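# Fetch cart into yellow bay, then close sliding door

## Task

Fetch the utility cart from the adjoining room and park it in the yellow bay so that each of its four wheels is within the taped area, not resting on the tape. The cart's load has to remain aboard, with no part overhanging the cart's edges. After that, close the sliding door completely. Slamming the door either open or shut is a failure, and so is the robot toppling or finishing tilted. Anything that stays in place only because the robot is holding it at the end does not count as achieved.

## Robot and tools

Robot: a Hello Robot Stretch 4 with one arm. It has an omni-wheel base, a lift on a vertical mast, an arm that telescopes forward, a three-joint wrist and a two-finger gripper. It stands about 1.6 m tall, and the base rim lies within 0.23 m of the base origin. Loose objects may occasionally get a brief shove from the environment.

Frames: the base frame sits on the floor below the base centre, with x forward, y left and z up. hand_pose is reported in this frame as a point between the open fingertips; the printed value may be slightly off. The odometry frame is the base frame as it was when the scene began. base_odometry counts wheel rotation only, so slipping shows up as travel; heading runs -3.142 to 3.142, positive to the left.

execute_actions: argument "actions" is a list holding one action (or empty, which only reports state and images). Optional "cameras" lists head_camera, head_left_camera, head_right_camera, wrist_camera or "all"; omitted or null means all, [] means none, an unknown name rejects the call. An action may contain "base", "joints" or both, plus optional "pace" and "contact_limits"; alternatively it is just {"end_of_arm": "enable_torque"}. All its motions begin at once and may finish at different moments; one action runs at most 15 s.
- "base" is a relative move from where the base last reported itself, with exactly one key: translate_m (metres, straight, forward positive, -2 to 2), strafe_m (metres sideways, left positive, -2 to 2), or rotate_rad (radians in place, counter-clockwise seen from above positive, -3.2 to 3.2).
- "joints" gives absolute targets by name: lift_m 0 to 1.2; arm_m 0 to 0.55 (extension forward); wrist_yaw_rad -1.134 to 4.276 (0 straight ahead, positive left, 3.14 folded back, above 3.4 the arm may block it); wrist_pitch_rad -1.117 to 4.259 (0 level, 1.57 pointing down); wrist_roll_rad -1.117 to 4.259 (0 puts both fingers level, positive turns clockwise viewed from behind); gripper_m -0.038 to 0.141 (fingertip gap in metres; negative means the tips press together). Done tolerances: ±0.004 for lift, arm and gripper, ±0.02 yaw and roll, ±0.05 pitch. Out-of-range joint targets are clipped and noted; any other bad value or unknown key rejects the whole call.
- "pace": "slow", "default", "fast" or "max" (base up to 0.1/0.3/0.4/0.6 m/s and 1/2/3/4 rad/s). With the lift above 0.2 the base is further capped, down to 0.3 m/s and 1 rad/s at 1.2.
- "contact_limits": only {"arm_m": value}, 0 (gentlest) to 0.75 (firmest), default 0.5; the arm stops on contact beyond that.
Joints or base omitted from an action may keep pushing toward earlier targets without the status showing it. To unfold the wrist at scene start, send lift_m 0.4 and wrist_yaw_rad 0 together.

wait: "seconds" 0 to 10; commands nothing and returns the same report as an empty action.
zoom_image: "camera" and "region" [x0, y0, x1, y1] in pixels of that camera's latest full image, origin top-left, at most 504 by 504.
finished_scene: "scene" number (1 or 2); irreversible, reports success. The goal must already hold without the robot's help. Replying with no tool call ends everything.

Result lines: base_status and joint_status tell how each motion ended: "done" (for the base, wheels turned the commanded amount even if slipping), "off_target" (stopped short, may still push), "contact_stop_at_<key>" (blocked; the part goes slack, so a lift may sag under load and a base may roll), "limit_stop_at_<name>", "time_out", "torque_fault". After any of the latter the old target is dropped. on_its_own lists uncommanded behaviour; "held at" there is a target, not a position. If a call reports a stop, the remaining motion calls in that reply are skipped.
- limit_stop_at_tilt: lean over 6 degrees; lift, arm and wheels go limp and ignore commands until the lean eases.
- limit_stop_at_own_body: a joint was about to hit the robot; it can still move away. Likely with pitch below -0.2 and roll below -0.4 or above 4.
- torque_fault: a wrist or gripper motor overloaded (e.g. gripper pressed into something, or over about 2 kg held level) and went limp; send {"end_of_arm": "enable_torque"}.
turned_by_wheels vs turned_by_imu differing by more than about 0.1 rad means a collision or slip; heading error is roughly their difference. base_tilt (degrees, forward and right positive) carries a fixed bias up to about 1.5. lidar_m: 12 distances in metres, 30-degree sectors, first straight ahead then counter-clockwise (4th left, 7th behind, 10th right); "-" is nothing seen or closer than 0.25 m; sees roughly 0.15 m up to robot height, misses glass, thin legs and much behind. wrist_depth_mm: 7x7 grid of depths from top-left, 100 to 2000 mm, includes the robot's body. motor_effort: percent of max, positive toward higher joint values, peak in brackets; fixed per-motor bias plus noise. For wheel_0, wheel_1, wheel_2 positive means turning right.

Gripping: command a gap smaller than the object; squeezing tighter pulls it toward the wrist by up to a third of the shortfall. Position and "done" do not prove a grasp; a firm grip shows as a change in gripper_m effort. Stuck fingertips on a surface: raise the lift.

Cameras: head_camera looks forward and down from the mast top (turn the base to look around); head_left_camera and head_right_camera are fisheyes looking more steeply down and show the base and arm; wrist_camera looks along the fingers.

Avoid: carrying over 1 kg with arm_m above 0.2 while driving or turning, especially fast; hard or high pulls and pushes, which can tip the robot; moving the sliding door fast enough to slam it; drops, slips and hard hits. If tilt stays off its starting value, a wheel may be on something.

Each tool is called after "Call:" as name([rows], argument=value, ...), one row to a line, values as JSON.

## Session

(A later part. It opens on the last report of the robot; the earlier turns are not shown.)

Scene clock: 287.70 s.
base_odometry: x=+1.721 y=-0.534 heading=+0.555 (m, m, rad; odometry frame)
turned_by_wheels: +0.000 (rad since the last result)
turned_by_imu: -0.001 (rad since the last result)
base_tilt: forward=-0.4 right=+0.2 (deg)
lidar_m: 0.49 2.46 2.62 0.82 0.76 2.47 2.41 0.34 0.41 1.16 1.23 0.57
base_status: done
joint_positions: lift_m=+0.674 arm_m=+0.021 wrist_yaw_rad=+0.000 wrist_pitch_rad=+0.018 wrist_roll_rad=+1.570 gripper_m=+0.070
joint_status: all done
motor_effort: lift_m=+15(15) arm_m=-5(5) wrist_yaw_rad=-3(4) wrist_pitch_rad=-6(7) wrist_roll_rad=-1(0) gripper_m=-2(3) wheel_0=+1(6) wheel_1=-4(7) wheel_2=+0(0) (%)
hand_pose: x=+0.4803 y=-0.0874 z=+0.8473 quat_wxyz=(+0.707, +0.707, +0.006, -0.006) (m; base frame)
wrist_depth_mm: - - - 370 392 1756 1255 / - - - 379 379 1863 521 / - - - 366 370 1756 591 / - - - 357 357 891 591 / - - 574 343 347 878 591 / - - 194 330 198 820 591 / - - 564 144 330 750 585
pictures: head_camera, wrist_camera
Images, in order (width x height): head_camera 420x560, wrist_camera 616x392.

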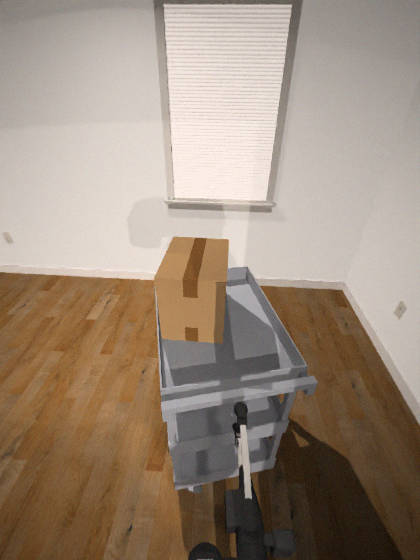

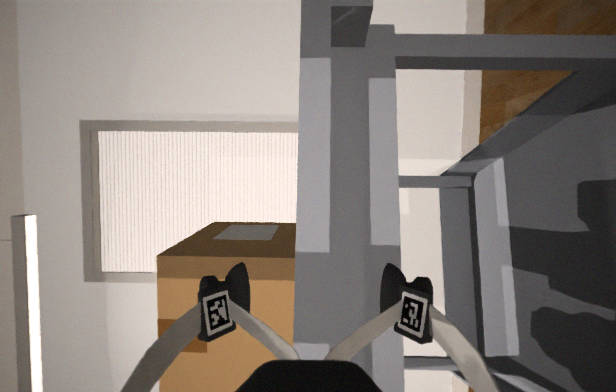

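Call:
execute_actions([
  {"joints":{"arm_m":0.125},"pace":"slow"},
], cameras=["wrist_camera"])

Scene clock: 298.67 s.
base_odometry: x=+1.721 y=-0.534 heading=+0.555 (m, m, rad; odometry frame)
turned_by_wheels: +0.000 (rad since the last result)
turned_by_imu: -0.002 (rad since the last result)
base_tilt: forward=-0.4 right=+0.1 (deg)
lidar_m: 0.50 2.47 2.63 0.82 0.77 2.46 2.40 0.33 0.41 1.16 1.24 0.57
base_status: not commanded
joint_positions: lift_m=+0.674 arm_m=+0.124 wrist_yaw_rad=-0.002 wrist_pitch_rad=+0.019 wrist_roll_rad=+1.570 gripper_m=+0.070
joint_status: all done
motor_effort: lift_m=+15(15) arm_m=+7(6) wrist_yaw_rad=+3(4) wrist_pitch_rad=-9(10) wrist_roll_rad=-1(1) gripper_m=-4(1) wheel_0=+1(1) wheel_1=-4(4) wheel_2=+0(0) (%)
hand_pose: x=+0.5828 y=-0.0880 z=+0.8470 quat_wxyz=(+0.707, +0.707, +0.006, -0.007) (m; base frame)
wrist_depth_mm: 1983 1983 1983 214 279 309 307 / 1983 1983 - 208 271 1983 1308 / - - 1983 202 263 1983 574 / - - - 195 255 854 591 / - - 544 189 248 842 585 / - 452 194 183 195 809 585 / - 459 459 143 233 707 585
pictures: wrist_camera
Images, in order (width x height): wrist_camera 616x392.

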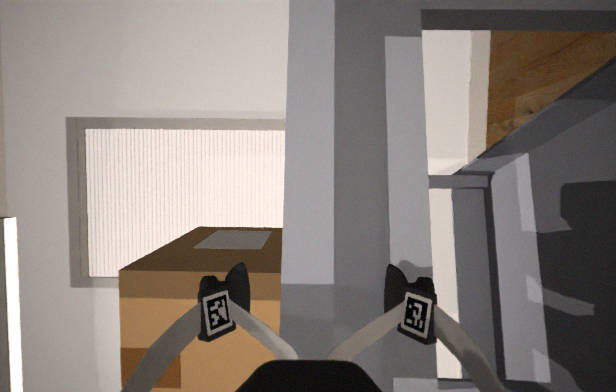

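Grip, then strafe left a little and pull.

Call:
execute_actions([
  {"joints":{"arm_m":0.135,"gripper_m":-0.035}},
], cameras=[])

Call:
execute_actions([
  {"base":{"strafe_m":0.12},"pace":"slow"},
], cameras=[])

Call:
execute_actions([
  {"base":{"translate_m":-0.3},"pace":"slow"},
])

Scene clock: 308.60 s.
base_odometry: x=+1.721 y=-0.534 heading=+0.555 (m, m, rad; odometry frame)
turned_by_wheels: +0.000 (rad since the last result)
turned_by_imu: -0.001 (rad since the last result)
base_tilt: forward=-0.4 right=+0.2 (deg)
lidar_m: 0.48 2.47 2.62 0.81 0.77 2.46 2.41 0.35 0.41 1.17 1.24 0.57
base_status: not commanded
joint_positions: lift_m=+0.674 arm_m=+0.135 wrist_yaw_rad=+0.004 wrist_pitch_rad=+0.016 wrist_roll_rad=+1.570 gripper_m=-0.034
joint_status: all done
motor_effort: lift_m=+15(15) arm_m=+3(10) wrist_yaw_rad=-13(12) wrist_pitch_rad=-1(19) wrist_roll_rad=+0(2) gripper_m=-20(20) wheel_0=+2(1) wheel_1=-3(3) wheel_2=+2(3) (%)
hand_pose: x=+0.5943 y=-0.0863 z=+0.8478 quat_wxyz=(+0.707, +0.707, +0.007, -0.004) (m; base frame)
wrist_depth_mm: 1983 1983 1921 200 265 1921 1255 / - - - 194 256 1921 1336 / - 1983 1983 189 249 1983 580 / - - - 183 242 854 591 / - - 517 178 235 831 597 / - 442 181 172 184 809 591 / - 154 445 167 221 155 591
pictures: none
No camera images: the call's "cameras" was empty. Leave "cameras" out to get every camera's image.

Scene clock: 310.97 s.
base_odometry: x=+1.658 y=-0.432 heading=+0.555 (m, m, rad; odometry frame)
turned_by_wheels: +0.000 (rad since the last result)
turned_by_imu: -0.002 (rad since the last result)
base_tilt: forward=-0.4 right=+0.2 (deg)
lidar_m: 0.51 2.49 2.51 0.84 0.64 2.46 2.40 0.46 0.44 1.28 1.36 0.57
base_status: done
joint_positions: lift_m=+0.674 arm_m=+0.135 wrist_yaw_rad=-0.003 wrist_pitch_rad=+0.016 wrist_roll_rad=+1.570 gripper_m=-0.034
joint_status: not commanded
motor_effort: lift_m=+15(15) arm_m=+3(3) wrist_yaw_rad=+5(14) wrist_pitch_rad=-2(0) wrist_roll_rad=+0(1) gripper_m=-20(21) wheel_0=-4(10) wheel_1=+0(7) wheel_2=+0(1) (%)
hand_pose: x=+0.5937 y=-0.0882 z=+0.8478 quat_wxyz=(+0.707, +0.707, +0.005, -0.007) (m; base frame)
wrist_depth_mm: 1983 - 1983 173 234 1863 1366 / - 1983 1983 173 232 1921 569 / - - - 172 231 820 591 / - - 585 172 230 831 597 / - 449 442 171 230 831 597 / - 469 181 170 183 820 591 / - 155 480 169 228 155 569
pictures: none
No camera images: the call's "cameras" was empty. Leave "cameras" out to get every camera's image.

Scene clock: 315.23 s.
base_odometry: x=+1.403 y=-0.590 heading=+0.555 (m, m, rad; odometry frame)
turned_by_wheels: +0.000 (rad since the last result)
turned_by_imu: +0.002 (rad since the last result)
base_tilt: forward=-0.4 right=+0.2 (deg)
lidar_m: 0.52 2.80 2.53 0.60 2.60 2.14 2.10 1.70 0.31 0.30 1.35 0.54
base_status: done
joint_positions: lift_m=+0.674 arm_m=+0.135 wrist_yaw_rad=+0.005 wrist_pitch_rad=+0.016 wrist_roll_rad=+1.570 gripper_m=-0.034
joint_status: not commanded
on_its_own: wrist_yaw_rad is at rest, and its effort (-16) is outside its rest range (-13 to +13)
motor_effort: lift_m=+15(15) arm_m=+2(3) wrist_yaw_rad=-16(26) wrist_pitch_rad=-1(1) wrist_roll_rad=+0(0) gripper_m=-18(20) wheel_0=+0(6) wheel_1=-2(6) wheel_2=+6(13) (%)
hand_pose: x=+0.5945 y=-0.0860 z=+0.8478 quat_wxyz=(+0.707, +0.707, +0.008, -0.004) (m; base frame)
wrist_depth_mm: - - - 163 220 1921 1336 / - - - 164 221 798 580 / - - - 165 224 820 597 / - - 496 167 225 831 597 / - 462 449 168 228 831 597 / - - 181 169 183 820 591 / - 154 508 170 231 154 554
pictures: head_camera, head_left_camera, head_right_camera, wrist_camera
Images, in order (width x height): head_camera 420x560, head_left_camera 420x672, head_right_camera 420x672, wrist_camera 616x392.

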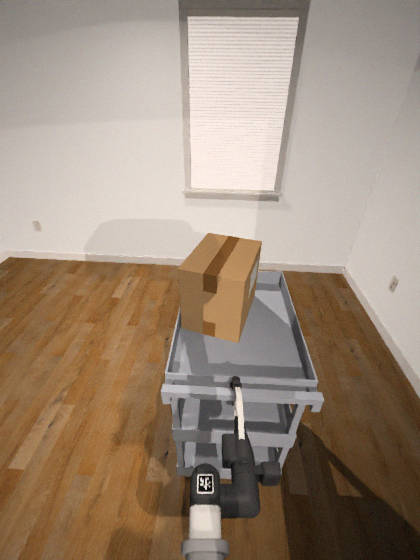

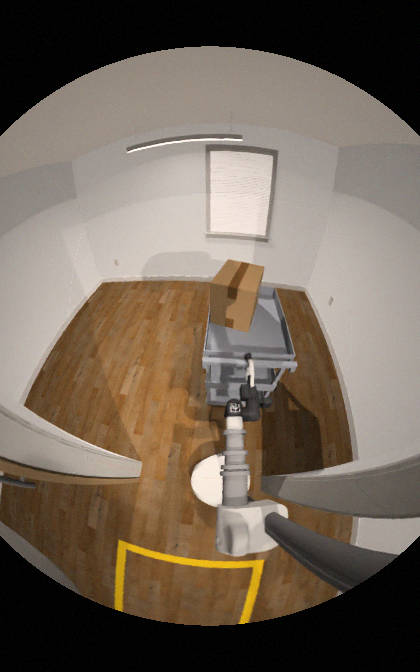

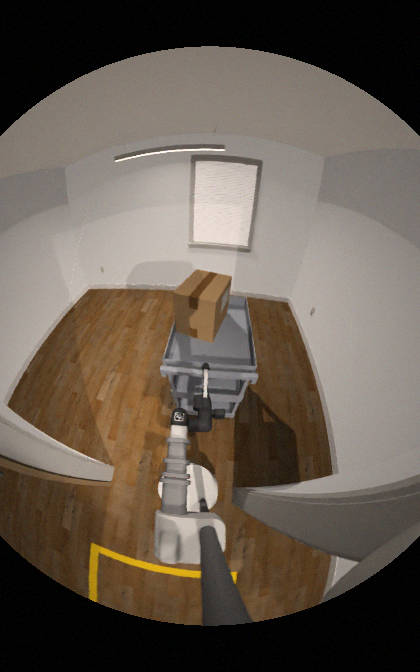

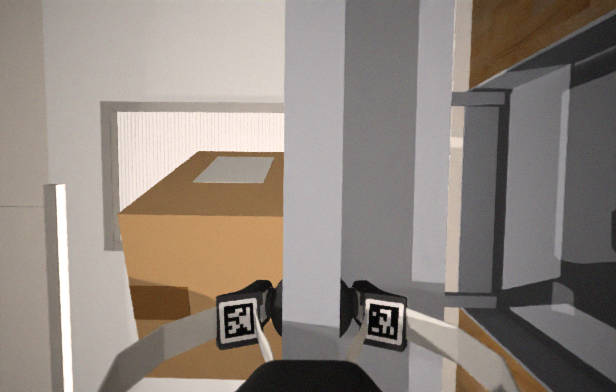

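Call:
execute_actions([
  {"base":{"strafe_m":0.13},"pace":"slow"},
], cameras=[])

Call:
execute_actions([
  {"base":{"translate_m":-0.3},"pace":"slow"},
], cameras=["head_camera","head_left_camera","head_right_camera"])

Scene clock: 325.80 s.
base_odometry: x=+1.334 y=-0.479 heading=+0.555 (m, m, rad; odometry frame)
turned_by_wheels: -0.001 (rad since the last result)
turned_by_imu: -0.004 (rad since the last result)
base_tilt: forward=-0.3 right=+0.2 (deg)
lidar_m: 0.54 2.81 2.39 0.48 0.58 2.14 2.09 1.88 0.48 0.43 1.47 0.54
base_status: done
joint_positions: lift_m=+0.674 arm_m=+0.135 wrist_yaw_rad=-0.007 wrist_pitch_rad=+0.014 wrist_roll_rad=+1.570 gripper_m=-0.035
joint_status: not commanded
on_its_own: wrist_yaw_rad is at rest, and its effort (+19) is outside its rest range (-13 to +13)
motor_effort: lift_m=+15(15) arm_m=+2(2) wrist_yaw_rad=+19(24) wrist_pitch_rad=+3(5) wrist_roll_rad=+0(0) gripper_m=-19(20) wheel_0=-4(12) wheel_1=+1(6) wheel_2=-5(5) (%)
hand_pose: x=+0.5934 y=-0.0896 z=+0.8485 quat_wxyz=(+0.707, +0.707, +0.002, -0.008) (m; base frame)
wrist_depth_mm: - - - 138 193 715 591 / - - - 142 199 768 603 / - - 517 147 205 788 597 / - 442 430 152 211 778 597 / - - 469 158 220 788 597 / - - 183 164 182 1921 574 / - - - 153 235 1618 891
pictures: none
No camera images: the call's "cameras" was empty. Leave "cameras" out to get every camera's image.

Scene clock: 330.10 s.
base_odometry: x=+1.079 y=-0.637 heading=+0.555 (m, m, rad; odometry frame)
turned_by_wheels: +0.001 (rad since the last result)
turned_by_imu: +0.002 (rad since the last result)
base_tilt: forward=-0.4 right=+0.2 (deg)
lidar_m: 0.54 3.12 0.52 0.56 2.37 1.84 1.78 1.84 1.41 0.65 0.47 0.55
base_status: done
joint_positions: lift_m=+0.674 arm_m=+0.135 wrist_yaw_rad=+0.008 wrist_pitch_rad=+0.013 wrist_roll_rad=+1.570 gripper_m=-0.034
joint_status: not commanded
on_its_own: wrist_yaw_rad is at rest, and its effort (-26) is outside its rest range (-13 to +13)
motor_effort: lift_m=+15(15) arm_m=+1(2) wrist_yaw_rad=-26(28) wrist_pitch_rad=+6(6) wrist_roll_rad=+0(0) gripper_m=-21(26) wheel_0=+3(8) wheel_1=+0(9) wheel_2=+8(13) (%)
hand_pose: x=+0.5948 y=-0.0851 z=+0.8487 quat_wxyz=(+0.707, +0.707, +0.008, -0.002) (m; base frame)
wrist_depth_mm: - - - 149 204 1863 564 / - - - 152 209 759 603 / - - 609 155 213 788 603 / - 477 439 158 218 820 603 / - 477 459 162 223 831 597 / - - 183 166 184 788 591 / - - - 167 232 1618 535
pictures: head_camera, head_left_camera, head_right_camera
Images, in order (width x height): head_camera 420x560, head_left_camera 420x672, head_right_camera 420x672.

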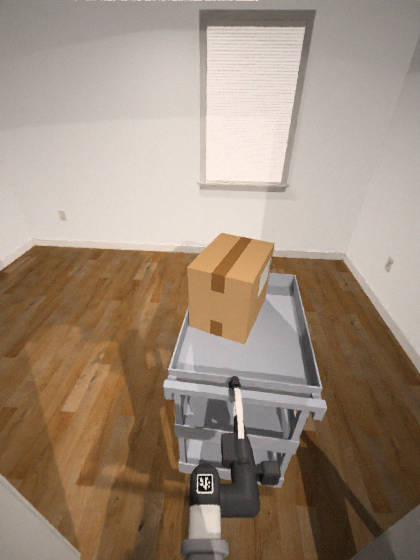

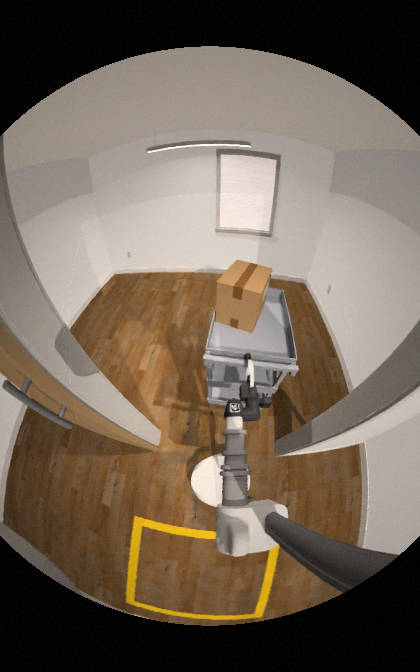

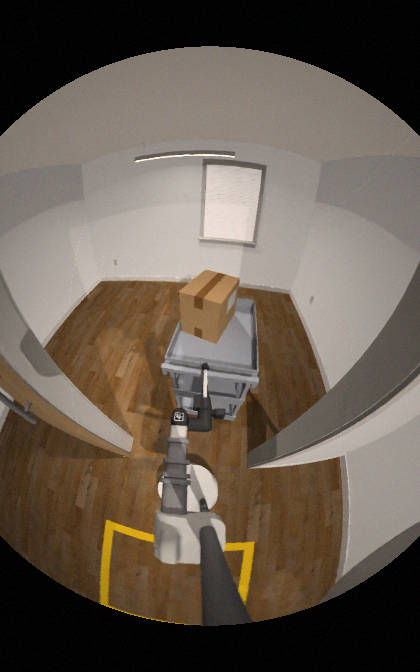

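Call:
execute_actions([
  {"base":{"strafe_m":0.1},"pace":"slow"},
], cameras=[])

Call:
execute_actions([
  {"base":{"translate_m":-0.3},"pace":"slow"},
], cameras=["head_camera","head_left_camera","head_right_camera"])

Scene clock: 338.43 s.
base_odometry: x=+1.027 y=-0.552 heading=+0.555 (m, m, rad; odometry frame)
turned_by_wheels: -0.001 (rad since the last result)
turned_by_imu: -0.003 (rad since the last result)
base_tilt: forward=-0.5 right=+0.3 (deg)
lidar_m: 0.54 3.02 0.43 0.87 2.37 1.83 1.79 1.89 1.51 0.63 0.56 0.53
base_status: done
joint_positions: lift_m=+0.674 arm_m=+0.135 wrist_yaw_rad=-0.008 wrist_pitch_rad=+0.013 wrist_roll_rad=+1.570 gripper_m=-0.035
joint_status: not commanded
on_its_own: wrist_yaw_rad is at rest, and its effort (+20) is outside its rest range (-13 to +13)
motor_effort: lift_m=+15(15) arm_m=+1(2) wrist_yaw_rad=+20(26) wrist_pitch_rad=+6(8) wrist_roll_rad=-1(0) gripper_m=-18(20) wheel_0=-5(12) wheel_1=+1(6) wheel_2=-3(6) (%)
hand_pose: x=+0.5934 y=-0.0897 z=+0.8487 quat_wxyz=(+0.707, +0.707, +0.002, -0.007) (m; base frame)
wrist_depth_mm: - - - 135 190 715 609 / - - - 140 196 741 603 / - - 484 145 204 788 597 / - 449 439 151 211 778 603 / - - 477 157 220 778 597 / - - 183 165 183 1921 554 / - - - 167 238 1661 1281
pictures: none
No camera images: the call's "cameras" was empty. Leave "cameras" out to get every camera's image.

Scene clock: 342.73 s.
base_odometry: x=+0.772 y=-0.710 heading=+0.555 (m, m, rad; odometry frame)
turned_by_wheels: +0.001 (rad since the last result)
turned_by_imu: +0.002 (rad since the last result)
base_tilt: forward=-0.4 right=+0.2 (deg)
lidar_m: 0.53 0.63 0.61 2.26 1.98 1.52 1.49 1.58 1.48 1.45 0.71 0.53
base_status: done
joint_positions: lift_m=+0.674 arm_m=+0.135 wrist_yaw_rad=+0.007 wrist_pitch_rad=+0.013 wrist_roll_rad=+1.570 gripper_m=-0.034
joint_status: not commanded
on_its_own: wrist_yaw_rad is at rest, and its effort (-23) is outside its rest range (-13 to +13)
motor_effort: lift_m=+15(15) arm_m=+1(1) wrist_yaw_rad=-23(25) wrist_pitch_rad=+9(9) wrist_roll_rad=-1(1) gripper_m=-19(20) wheel_0=+3(9) wheel_1=-1(8) wheel_2=+7(12) (%)
hand_pose: x=+0.5947 y=-0.0854 z=+0.8487 quat_wxyz=(+0.707, +0.707, +0.007, -0.002) (m; base frame)
wrist_depth_mm: - - - 145 200 707 564 / - - - 148 205 778 603 / - - 559 153 211 778 603 / - 452 439 156 216 820 603 / - - 466 161 222 788 597 / - - 183 167 184 1756 585 / - - - 167 235 1618 535
pictures: head_camera, head_left_camera, head_right_camera
Images, in order (width x height): head_camera 420x560, head_left_camera 420x672, head_right_camera 420x672.

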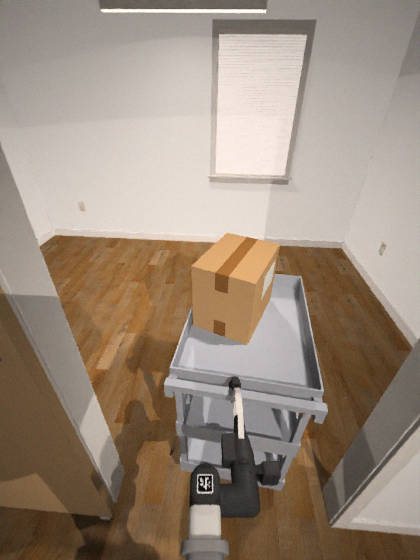

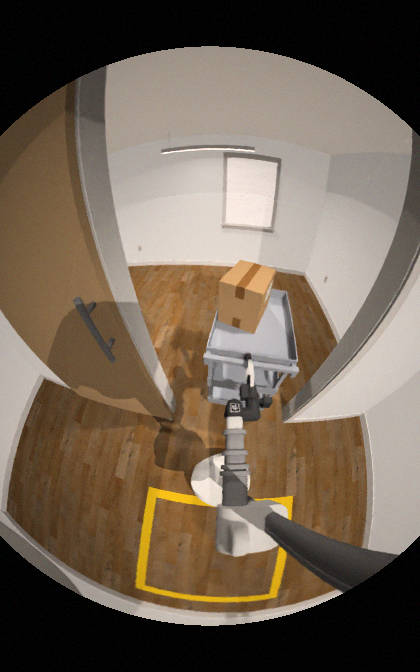

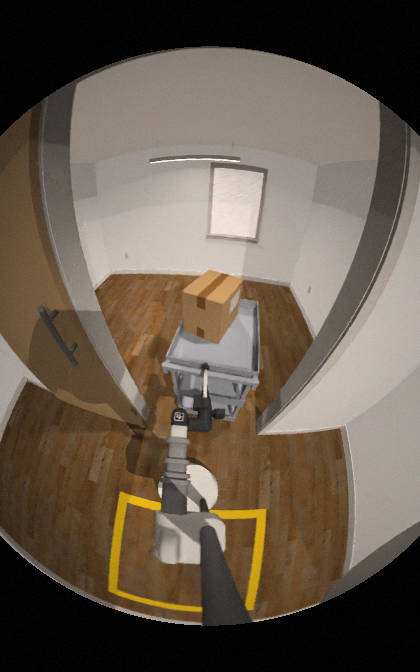

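Call:
execute_actions([
  {"base":{"strafe_m":0.1},"pace":"slow"},
], cameras=[])

Call:
execute_actions([
  {"base":{"translate_m":-0.25},"pace":"slow"},
], cameras=["head_camera","head_left_camera","head_right_camera"])

Scene clock: 351.17 s.
base_odometry: x=+0.719 y=-0.626 heading=+0.555 (m, m, rad; odometry frame)
turned_by_wheels: -0.001 (rad since the last result)
turned_by_imu: -0.004 (rad since the last result)
base_tilt: forward=-0.5 right=+0.2 (deg)
lidar_m: 0.55 0.54 0.70 2.17 1.95 1.52 1.48 1.58 1.58 1.54 0.80 0.53
base_status: done
joint_positions: lift_m=+0.674 arm_m=+0.135 wrist_yaw_rad=-0.007 wrist_pitch_rad=+0.013 wrist_roll_rad=+1.570 gripper_m=-0.035
joint_status: not commanded
on_its_own: wrist_yaw_rad is at rest, and its effort (+19) is outside its rest range (-13 to +13)
motor_effort: lift_m=+15(15) arm_m=+2(2) wrist_yaw_rad=+19(26) wrist_pitch_rad=+8(8) wrist_roll_rad=+0(1) gripper_m=-17(19) wheel_0=-7(12) wheel_1=+1(6) wheel_2=-3(5) (%)
hand_pose: x=+0.5935 y=-0.0895 z=+0.8487 quat_wxyz=(+0.707, +0.707, +0.002, -0.007) (m; base frame)
wrist_depth_mm: - - - 131 185 707 603 / - - 627 136 192 741 609 / - 517 455 142 200 778 609 / - 459 439 148 209 778 603 / - - 488 156 220 768 603 / - - 183 165 183 1921 554 / - - - 167 241 1661 1336
pictures: none
No camera images: the call's "cameras" was empty. Leave "cameras" out to get every camera's image.

Scene clock: 354.97 s.
base_odometry: x=+0.507 y=-0.757 heading=+0.555 (m, m, rad; odometry frame)
turned_by_wheels: +0.001 (rad since the last result)
turned_by_imu: +0.002 (rad since the last result)
base_tilt: forward=-0.4 right=+0.2 (deg)
lidar_m: 0.54 0.76 1.09 2.18 1.63 1.26 1.22 1.32 1.56 1.53 0.99 0.53
base_status: done
joint_positions: lift_m=+0.674 arm_m=+0.135 wrist_yaw_rad=+0.007 wrist_pitch_rad=+0.013 wrist_roll_rad=+1.570 gripper_m=-0.034
joint_status: not commanded
on_its_own: wrist_yaw_rad is at rest, and its effort (-23) is outside its rest range (-13 to +13)
motor_effort: lift_m=+15(15) arm_m=+1(1) wrist_yaw_rad=-23(23) wrist_pitch_rad=+10(9) wrist_roll_rad=-1(1) gripper_m=-20(23) wheel_0=+3(8) wheel_1=-1(8) wheel_2=+7(11) (%)
hand_pose: x=+0.5948 y=-0.0853 z=+0.8487 quat_wxyz=(+0.707, +0.707, +0.007, -0.002) (m; base frame)
wrist_depth_mm: - - - 138 192 668 591 / - - - 143 199 741 603 / - - 496 148 206 788 603 / - 445 436 153 213 778 603 / - - 473 158 220 778 597 / - - 183 165 183 1863 564 / - - - 167 237 1661 1281
pictures: head_camera, head_left_camera, head_right_camera
Images, in order (width x height): head_camera 420x560, head_left_camera 420x672, head_right_camera 420x672.

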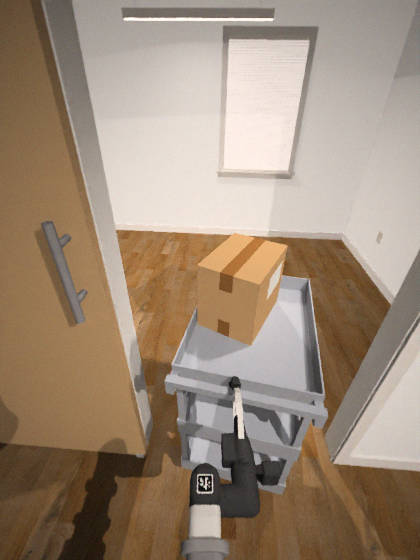

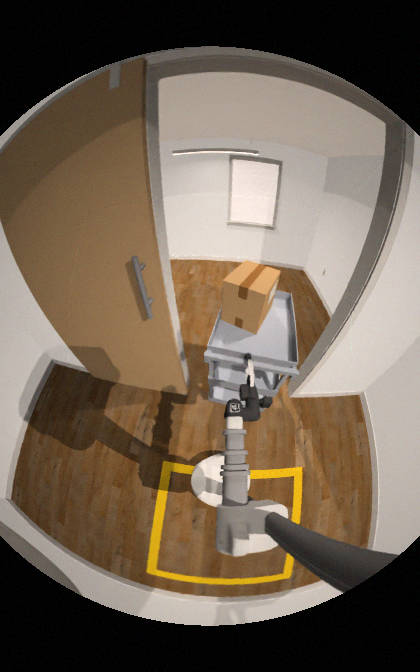

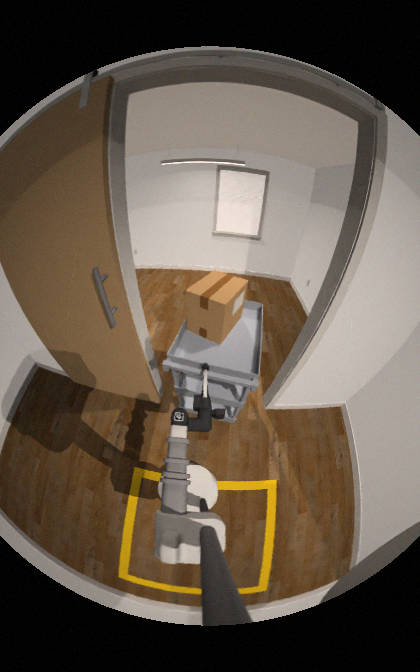

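Call:
execute_actions([
  {"base":{"translate_m":-0.3},"pace":"slow"},
], cameras=["head_camera","head_left_camera","head_right_camera"])

Scene clock: 365.97 s.
base_odometry: x=+0.252 y=-0.915 heading=+0.556 (m, m, rad; odometry frame)
turned_by_wheels: +0.001 (rad since the last result)
turned_by_imu: +0.001 (rad since the last result)
base_tilt: forward=-0.5 right=+0.2 (deg)
lidar_m: 0.54 1.04 1.55 2.19 1.24 0.95 0.93 1.00 1.48 1.51 1.40 0.54
base_status: done
joint_positions: lift_m=+0.674 arm_m=+0.135 wrist_yaw_rad=+0.008 wrist_pitch_rad=+0.013 wrist_roll_rad=+1.570 gripper_m=-0.034
joint_status: not commanded
on_its_own: wrist_yaw_rad is at rest, and its effort (-24) is outside its rest range (-13 to +13)
motor_effort: lift_m=+15(15) arm_m=+1(1) wrist_yaw_rad=-24(26) wrist_pitch_rad=+8(7) wrist_roll_rad=-1(0) gripper_m=-19(22) wheel_0=+2(2) wheel_1=-2(5) wheel_2=+7(11) (%)
hand_pose: x=+0.5948 y=-0.0852 z=+0.8487 quat_wxyz=(+0.707, +0.707, +0.007, -0.002) (m; base frame)
wrist_depth_mm: - - - 152 208 1808 580 / - - - 155 212 741 603 / - - 647 158 216 809 603 / - 500 439 160 220 820 603 / - 473 459 163 224 831 597 / - - 183 167 184 778 597 / - 891 - 168 232 1661 554
pictures: head_camera, head_left_camera, head_right_camera
Images, in order (width x height): head_camera 420x560, head_left_camera 420x672, head_right_camera 420x672.

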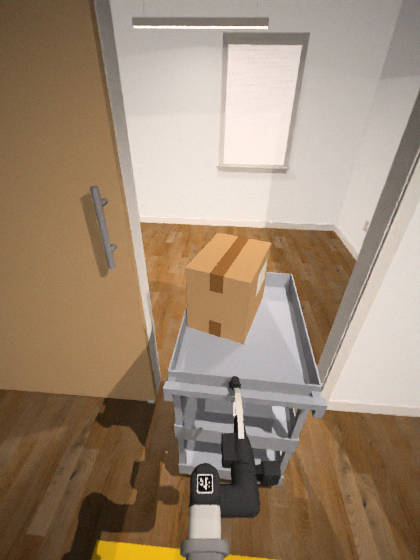

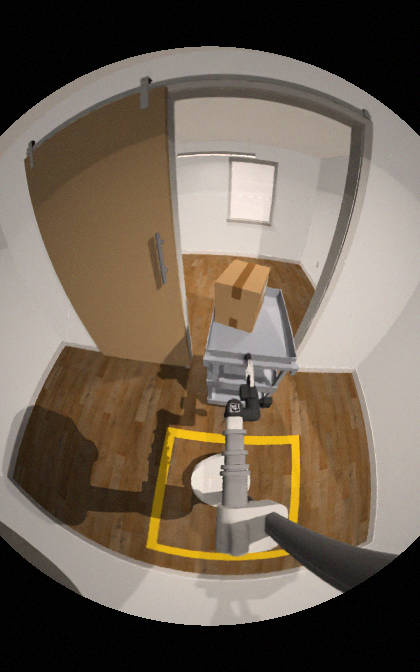

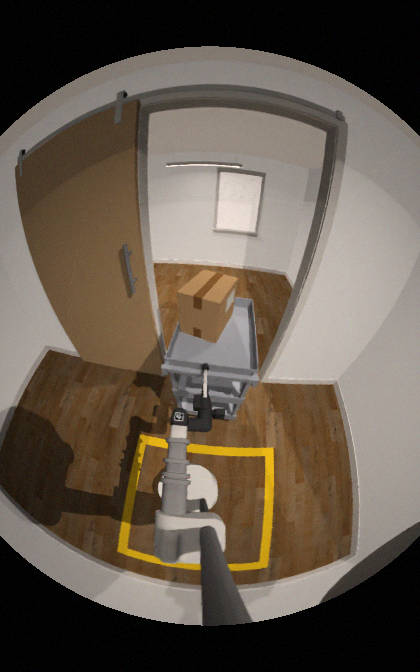

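Call:
execute_actions([
  {"base":{"translate_m":-0.3},"pace":"slow"},
], cameras=["head_camera"])

Call:
execute_actions([
  {"base":{"translate_m":-0.28},"pace":"slow"},
])

Scene clock: 388.43 s.
base_odometry: x=-0.002 y=-1.074 heading=+0.557 (m, m, rad; odometry frame)
turned_by_wheels: +0.001 (rad since the last result)
turned_by_imu: +0.001 (rad since the last result)
base_tilt: forward=-0.3 right=+0.2 (deg)
lidar_m: 0.51 1.32 2.12 1.95 0.86 0.66 0.62 0.69 1.00 1.47 1.58 0.55
base_status: done
joint_positions: lift_m=+0.674 arm_m=+0.135 wrist_yaw_rad=+0.008 wrist_pitch_rad=+0.013 wrist_roll_rad=+1.570 gripper_m=-0.034
joint_status: not commanded
on_its_own: wrist_yaw_rad is at rest, and its effort (-25) is outside its rest range (-13 to +13)
motor_effort: lift_m=+15(15) arm_m=+1(1) wrist_yaw_rad=-25(26) wrist_pitch_rad=+6(8) wrist_roll_rad=-1(0) gripper_m=-20(20) wheel_0=+3(3) wheel_1=-2(6) wheel_2=+7(12) (%)
hand_pose: x=+0.5948 y=-0.0852 z=+0.8487 quat_wxyz=(+0.707, +0.707, +0.007, -0.002) (m; base frame)
wrist_depth_mm: - - - 167 225 1921 1336 / - - - 167 225 809 585 / - - - 167 226 809 597 / - - 530 167 226 831 603 / - 455 445 168 226 831 597 / - 477 183 167 184 809 597 / 1008 480 488 167 227 226 569
pictures: head_camera
Images, in order (width x height): head_camera 420x560.

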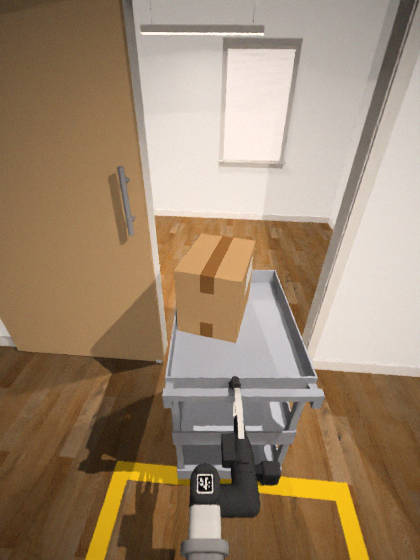

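Scene clock: 392.50 s.
base_odometry: x=-0.240 y=-1.222 heading=+0.557 (m, m, rad; odometry frame)
turned_by_wheels: +0.001 (rad since the last result)
turned_by_imu: +0.002 (rad since the last result)
base_tilt: forward=-0.4 right=+0.2 (deg)
lidar_m: 0.50 1.65 2.30 1.11 0.47 0.35 0.36 0.39 0.59 1.46 1.56 0.59
base_status: done
joint_positions: lift_m=+0.674 arm_m=+0.135 wrist_yaw_rad=+0.008 wrist_pitch_rad=+0.013 wrist_roll_rad=+1.570 gripper_m=-0.034
joint_status: not commanded
on_its_own: wrist_yaw_rad is at rest, and its effort (-25) is outside its rest range (-13 to +13)
motor_effort: lift_m=+15(15) arm_m=+2(1) wrist_yaw_rad=-25(27) wrist_pitch_rad=+9(8) wrist_roll_rad=-1(0) gripper_m=-19(19) wheel_0=+4(4) wheel_1=-2(8) wheel_2=+6(14) (%)
hand_pose: x=+0.5948 y=-0.0851 z=+0.8487 quat_wxyz=(+0.707, +0.707, +0.008, -0.002) (m; base frame)
wrist_depth_mm: 1281 1281 1281 181 243 1229 1229 / - - - 179 239 - 564 / - - - 177 236 831 603 / - - 732 175 233 842 597 / - 488 442 172 229 831 603 / 1430 459 183 169 184 820 597 / 1308 459 462 167 222 222 597
pictures: head_camera, head_left_camera, head_right_camera, wrist_camera
Images, in order (width x height): head_camera 420x560, head_left_camera 420x672, head_right_camera 420x672, wrist_camera 616x392.

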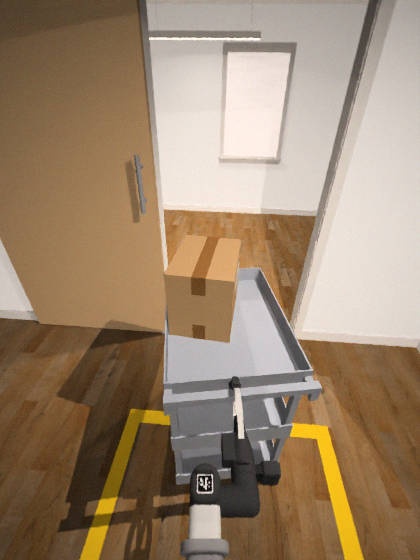

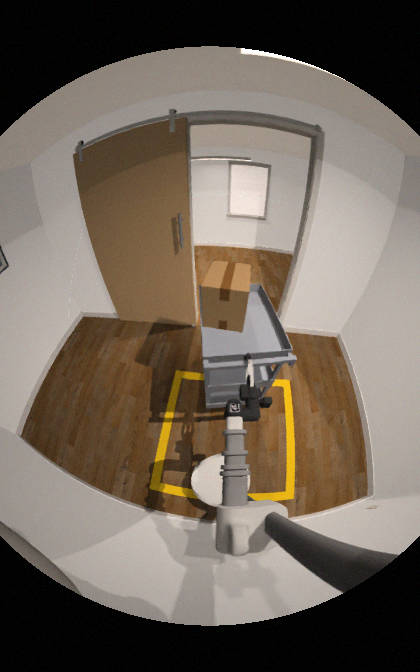

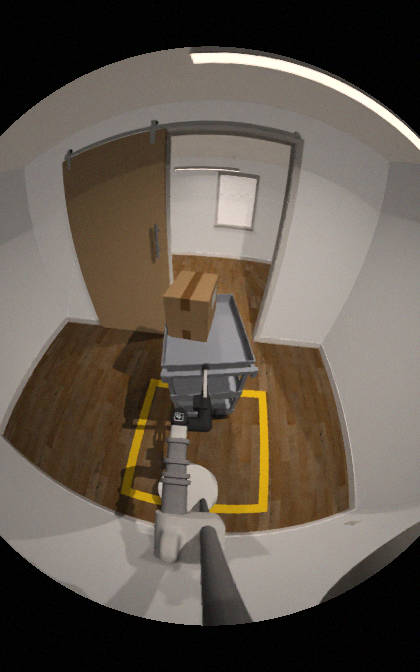

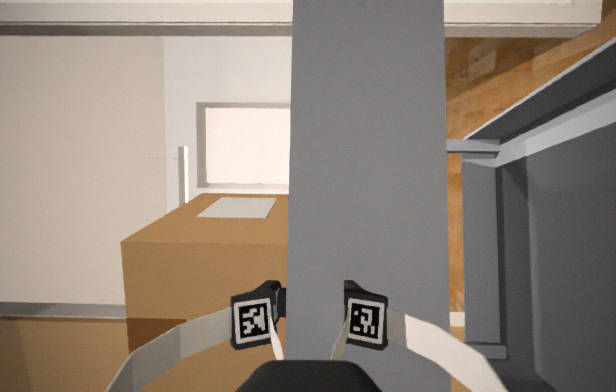

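Call:
execute_actions([
  {"base":{"translate_m":-0.07},"joints":{"arm_m":0.0},"pace":"slow"},
], cameras=[])

Call:
execute_actions([
  {"joints":{"gripper_m":0.08}},
], cameras=[])

Call:
execute_actions([
  {"joints":{"wrist_yaw_rad":1.57,"lift_m":0.72}},
])

Scene clock: 406.03 s.
base_odometry: x=-0.299 y=-1.258 heading=+0.558 (m, m, rad; odometry frame)
turned_by_wheels: +0.000 (rad since the last result)
turned_by_imu: -0.001 (rad since the last result)
base_tilt: forward=-0.4 right=+0.2 (deg)
lidar_m: 0.37 0.38 2.32 0.90 0.40 0.30 0.29 0.32 0.48 1.45 1.56 0.43
base_status: done
joint_positions: lift_m=+0.674 arm_m=+0.001 wrist_yaw_rad=+0.008 wrist_pitch_rad=+0.014 wrist_roll_rad=+1.570 gripper_m=-0.034
joint_status: all done
on_its_own: wrist_yaw_rad is at rest, and its effort (-26) is outside its rest range (-13 to +13)
motor_effort: lift_m=+15(15) arm_m=-7(9) wrist_yaw_rad=-26(29) wrist_pitch_rad=+4(9) wrist_roll_rad=-1(1) gripper_m=-18(19) wheel_0=+1(2) wheel_1=-2(4) wheel_2=+7(13) (%)
hand_pose: x=+0.4613 y=-0.0851 z=+0.8485 quat_wxyz=(+0.707, +0.707, +0.008, -0.002) (m; base frame)
wrist_depth_mm: 1464 1464 1430 195 258 1397 1366 / - - - 189 251 - 1255 / - - - 184 244 1921 591 / - - - 179 237 842 603 / - - 477 175 232 831 597 / 1537 442 184 170 184 798 597 / 1537 449 445 165 219 219 591
pictures: none
No camera images: the call's "cameras" was empty. Leave "cameras" out to get every camera's image.

Scene clock: 407.87 s.
base_odometry: x=-0.299 y=-1.259 heading=+0.557 (m, m, rad; odometry frame)
turned_by_wheels: +0.000 (rad since the last result)
turned_by_imu: -0.001 (rad since the last result)
base_tilt: forward=-0.3 right=+0.2 (deg)
lidar_m: 0.37 0.39 2.30 0.90 0.39 0.29 0.27 0.32 0.49 1.45 1.56 0.46
base_status: not commanded
joint_positions: lift_m=+0.674 arm_m=+0.001 wrist_yaw_rad=+0.003 wrist_pitch_rad=+0.015 wrist_roll_rad=+1.570 gripper_m=+0.080
joint_status: all done
motor_effort: lift_m=+15(15) arm_m=-3(7) wrist_yaw_rad=-11(26) wrist_pitch_rad=-1(7) wrist_roll_rad=-1(0) gripper_m=-1(18) wheel_0=+2(2) wheel_1=-1(2) wheel_2=+2(6) (%)
hand_pose: x=+0.4602 y=-0.0866 z=+0.8481 quat_wxyz=(+0.707, +0.707, +0.006, -0.004) (m; base frame)
wrist_depth_mm: 1464 1464 1464 205 268 1430 1336 / - - - 199 260 1921 1255 / - - - 193 253 1921 580 / - - - 188 246 854 597 / - - 488 182 239 831 597 / 1499 452 445 177 230 820 597 / 1537 455 452 152 224 768 597
pictures: none
No camera images: the call's "cameras" was empty. Leave "cameras" out to get every camera's image.

Scene clock: 409.33 s.
base_odometry: x=-0.299 y=-1.259 heading=+0.557 (m, m, rad; odometry frame)
turned_by_wheels: +0.000 (rad since the last result)
turned_by_imu: -0.010 (rad since the last result)
base_tilt: forward=-0.3 right=+0.2 (deg)
lidar_m: 0.42 0.45 2.31 0.93 0.39 0.29 0.29 0.31 0.46 1.44 1.54 0.42
base_status: not commanded
joint_positions: lift_m=+0.720 arm_m=+0.000 wrist_yaw_rad=+1.570 wrist_pitch_rad=+0.019 wrist_roll_rad=+1.570 gripper_m=+0.080
joint_status: all done
motor_effort: lift_m=+22(24) arm_m=+0(3) wrist_yaw_rad=-1(79) wrist_pitch_rad=-6(31) wrist_roll_rad=+0(0) gripper_m=-2(4) wheel_0=-1(11) wheel_1=+0(1) wheel_2=+1(13) (%)
hand_pose: x=+0.2588 y=+0.2883 z=+0.8925 quat_wxyz=(+0.505, +0.495, +0.504, +0.495) (m; base frame)
wrist_depth_mm: - - - - - - 1430 / - - - - - - 1430 / - - - - - - 1430 / - - - - - - 1397 / - - - - - - 1430 / 1708 1708 199 1808 199 1756 1397 / 1229 1182 1255 144 1281 1205 1255
pictures: head_camera, head_left_camera, head_right_camera, wrist_camera
Images, in order (width x height): head_camera 420x560, head_left_camera 420x672, head_right_camera 420x672, wrist_camera 616x392.

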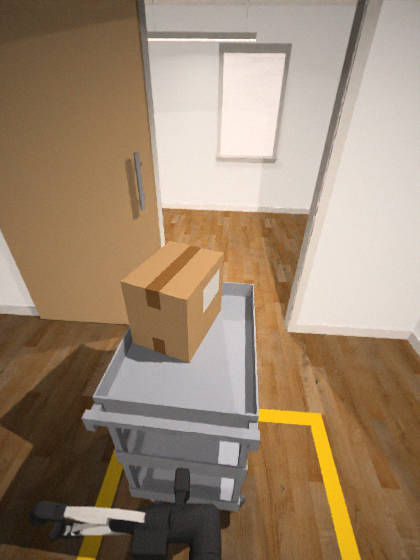

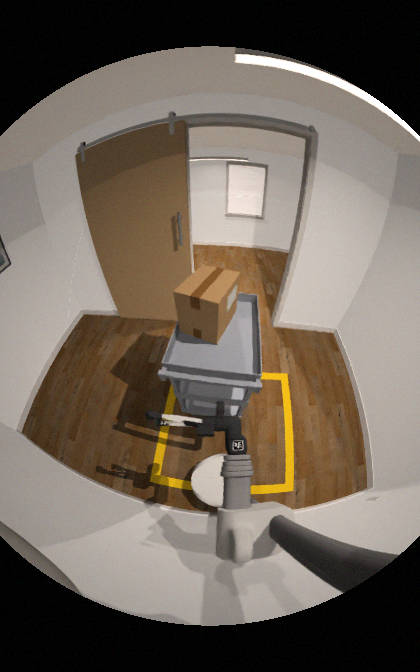

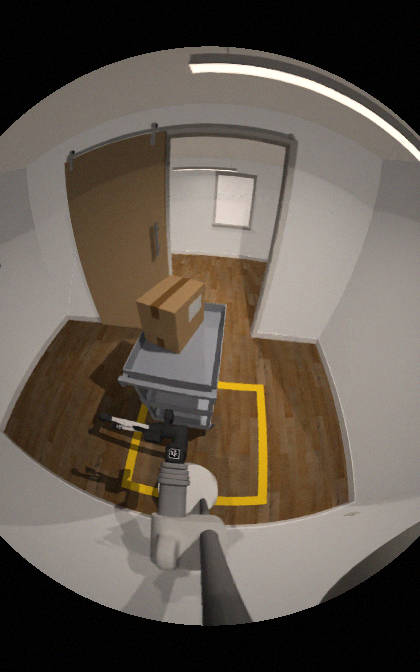

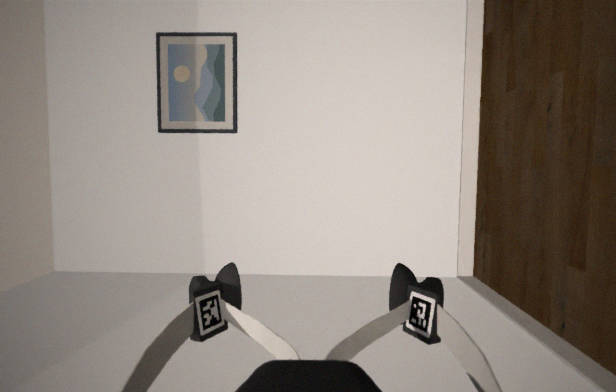

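Call:
execute_actions([
  {"base":{"strafe_m":0.85},"pace":"slow"},
], cameras=[])

Call:
execute_actions([
  {"base":{"rotate_rad":-1.47}},
])

action 0: "base": strafe_m = 0.85 would last too long for one action: at the pace "slow" strafe_m can be at most 0.78 in either direction: name a faster pace, or command the rest in another action

Scene clock: 419.63 s.
base_odometry: x=-0.299 y=-1.259 heading=-0.913 (m, m, rad; odometry frame)
turned_by_wheels: -1.470 (rad since the last result)
turned_by_imu: -1.480 (rad since the last result)
base_tilt: forward=-0.4 right=+0.2 (deg)
lidar_m: 1.43 1.60 0.43 0.42 0.49 2.30 0.72 0.35 0.30 0.30 0.33 0.55
base_status: done
joint_positions: lift_m=+0.720 arm_m=+0.000 wrist_yaw_rad=+1.570 wrist_pitch_rad=+0.019 wrist_roll_rad=+1.570 gripper_m=+0.080
joint_status: not commanded
motor_effort: lift_m=+21(22) arm_m=-1(1) wrist_yaw_rad=-2(1) wrist_pitch_rad=-7(9) wrist_roll_rad=+0(1) gripper_m=-2(5) wheel_0=+2(7) wheel_1=+1(9) wheel_2=+0(6) (%)
hand_pose: x=+0.2588 y=+0.2884 z=+0.8926 quat_wxyz=(+0.505, +0.495, +0.504, +0.495) (m; base frame)
wrist_depth_mm: 1537 1537 1537 1537 1537 1537 1430 / 1661 - - - - 1863 1430 / - - - - - - 1430 / 1808 - - - - 1863 1397 / 1808 - - 931 - 1008 676 / 1756 1708 199 798 199 866 621 / 1756 1756 732 144 357 798 647
pictures: head_camera, head_left_camera, head_right_camera, wrist_camera
Images, in order (width x height): head_camera 420x560, head_left_camera 420x672, head_right_camera 420x672, wrist_camera 616x392.

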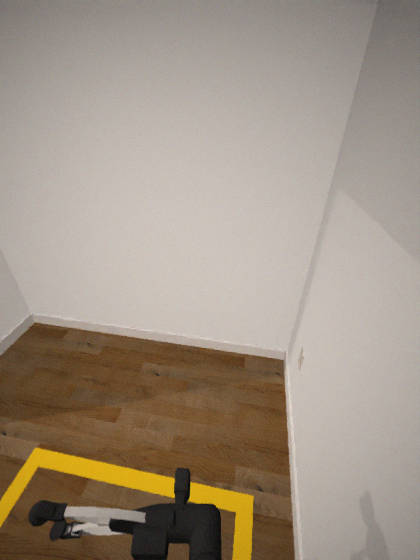

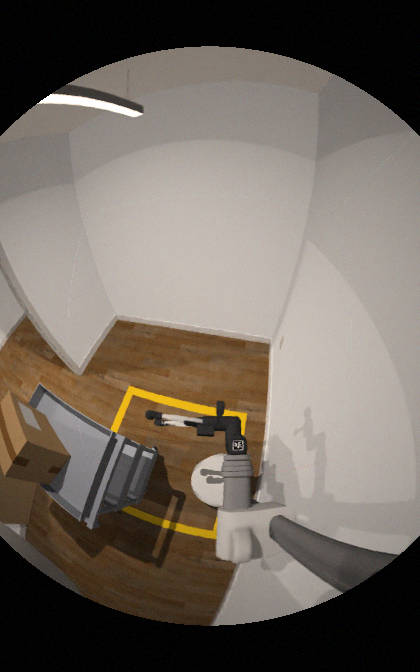

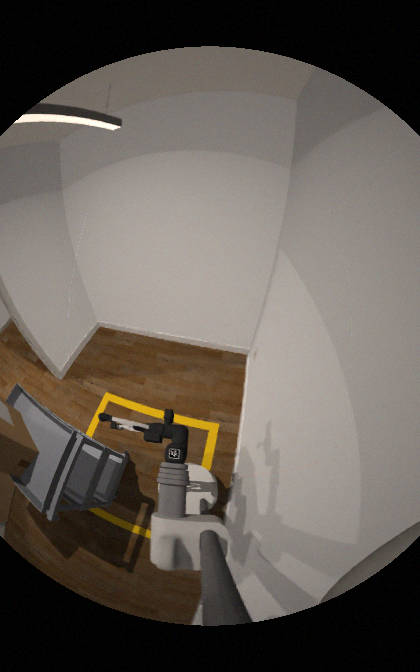

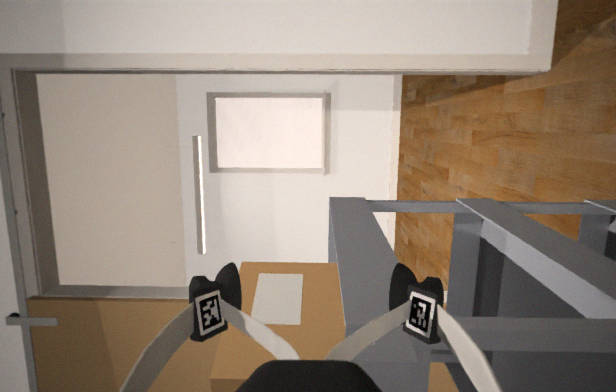

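Call:
execute_actions([
  {"base":{"translate_m":-0.75},"pace":"slow"},
])

Scene clock: 435.23 s.
base_odometry: x=-0.757 y=-0.665 heading=-0.913 (m, m, rad; odometry frame)
turned_by_wheels: +0.000 (rad since the last result)
turned_by_imu: -0.065 (rad since the last result)
base_tilt: forward=-0.4 right=+0.2 (deg)
lidar_m: 1.59 0.70 0.63 1.66 1.88 1.58 0.57 0.27 0.25 - 0.25 0.35
base_status: done
joint_positions: lift_m=+0.720 arm_m=+0.000 wrist_yaw_rad=+1.570 wrist_pitch_rad=+0.018 wrist_roll_rad=+1.570 gripper_m=+0.080
joint_status: not commanded
motor_effort: lift_m=+21(21) arm_m=-1(1) wrist_yaw_rad=-2(0) wrist_pitch_rad=-10(10) wrist_roll_rad=+0(0) gripper_m=-3(2) wheel_0=+17(16) wheel_1=-29(30) wheel_2=+6(13) (%)
hand_pose: x=+0.2587 y=+0.2884 z=+0.8926 quat_wxyz=(+0.505, +0.495, +0.504, +0.495) (m; base frame)
wrist_depth_mm: 1756 - 723 691 473 1008 683 / 1808 - - 741 484 878 591 / 1756 - - - - 1863 1366 / 1756 1708 1708 1708 1661 1708 1430 / 1808 1756 1708 1756 1708 1708 1464 / 1808 1756 199 1756 198 1756 1430 / 1863 1808 1756 144 1808 1756 1430
pictures: head_camera, head_left_camera, head_right_camera, wrist_camera
Images, in order (width x height): head_camera 420x560, head_left_camera 420x672, head_right_camera 420x672, wrist_camera 616x392.

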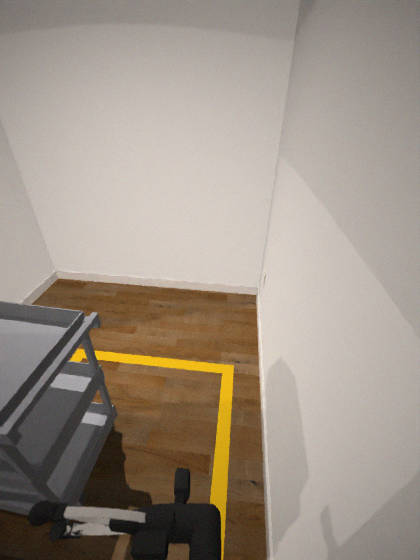

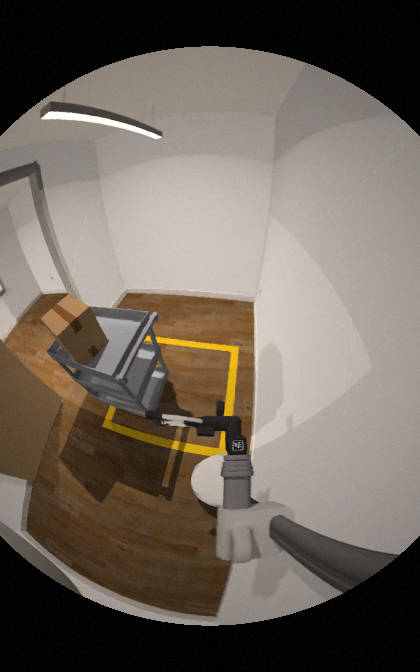

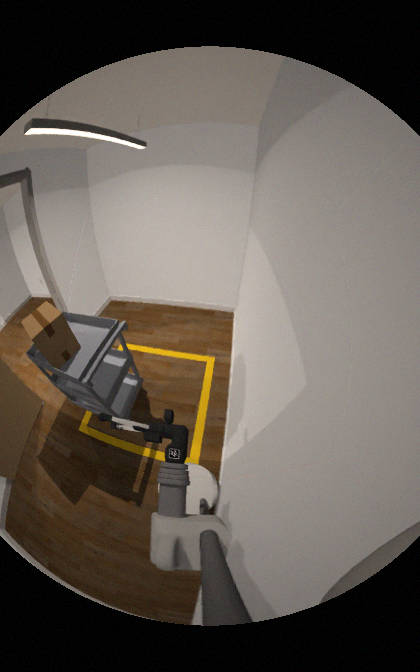

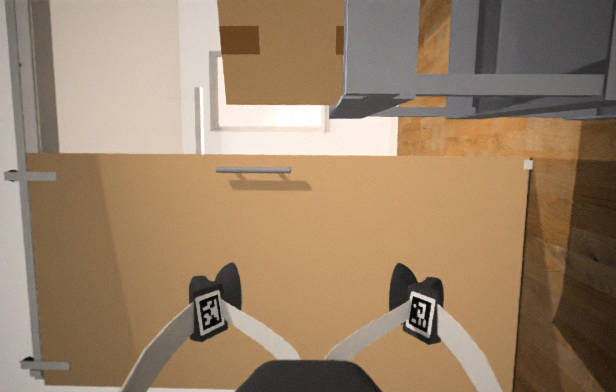

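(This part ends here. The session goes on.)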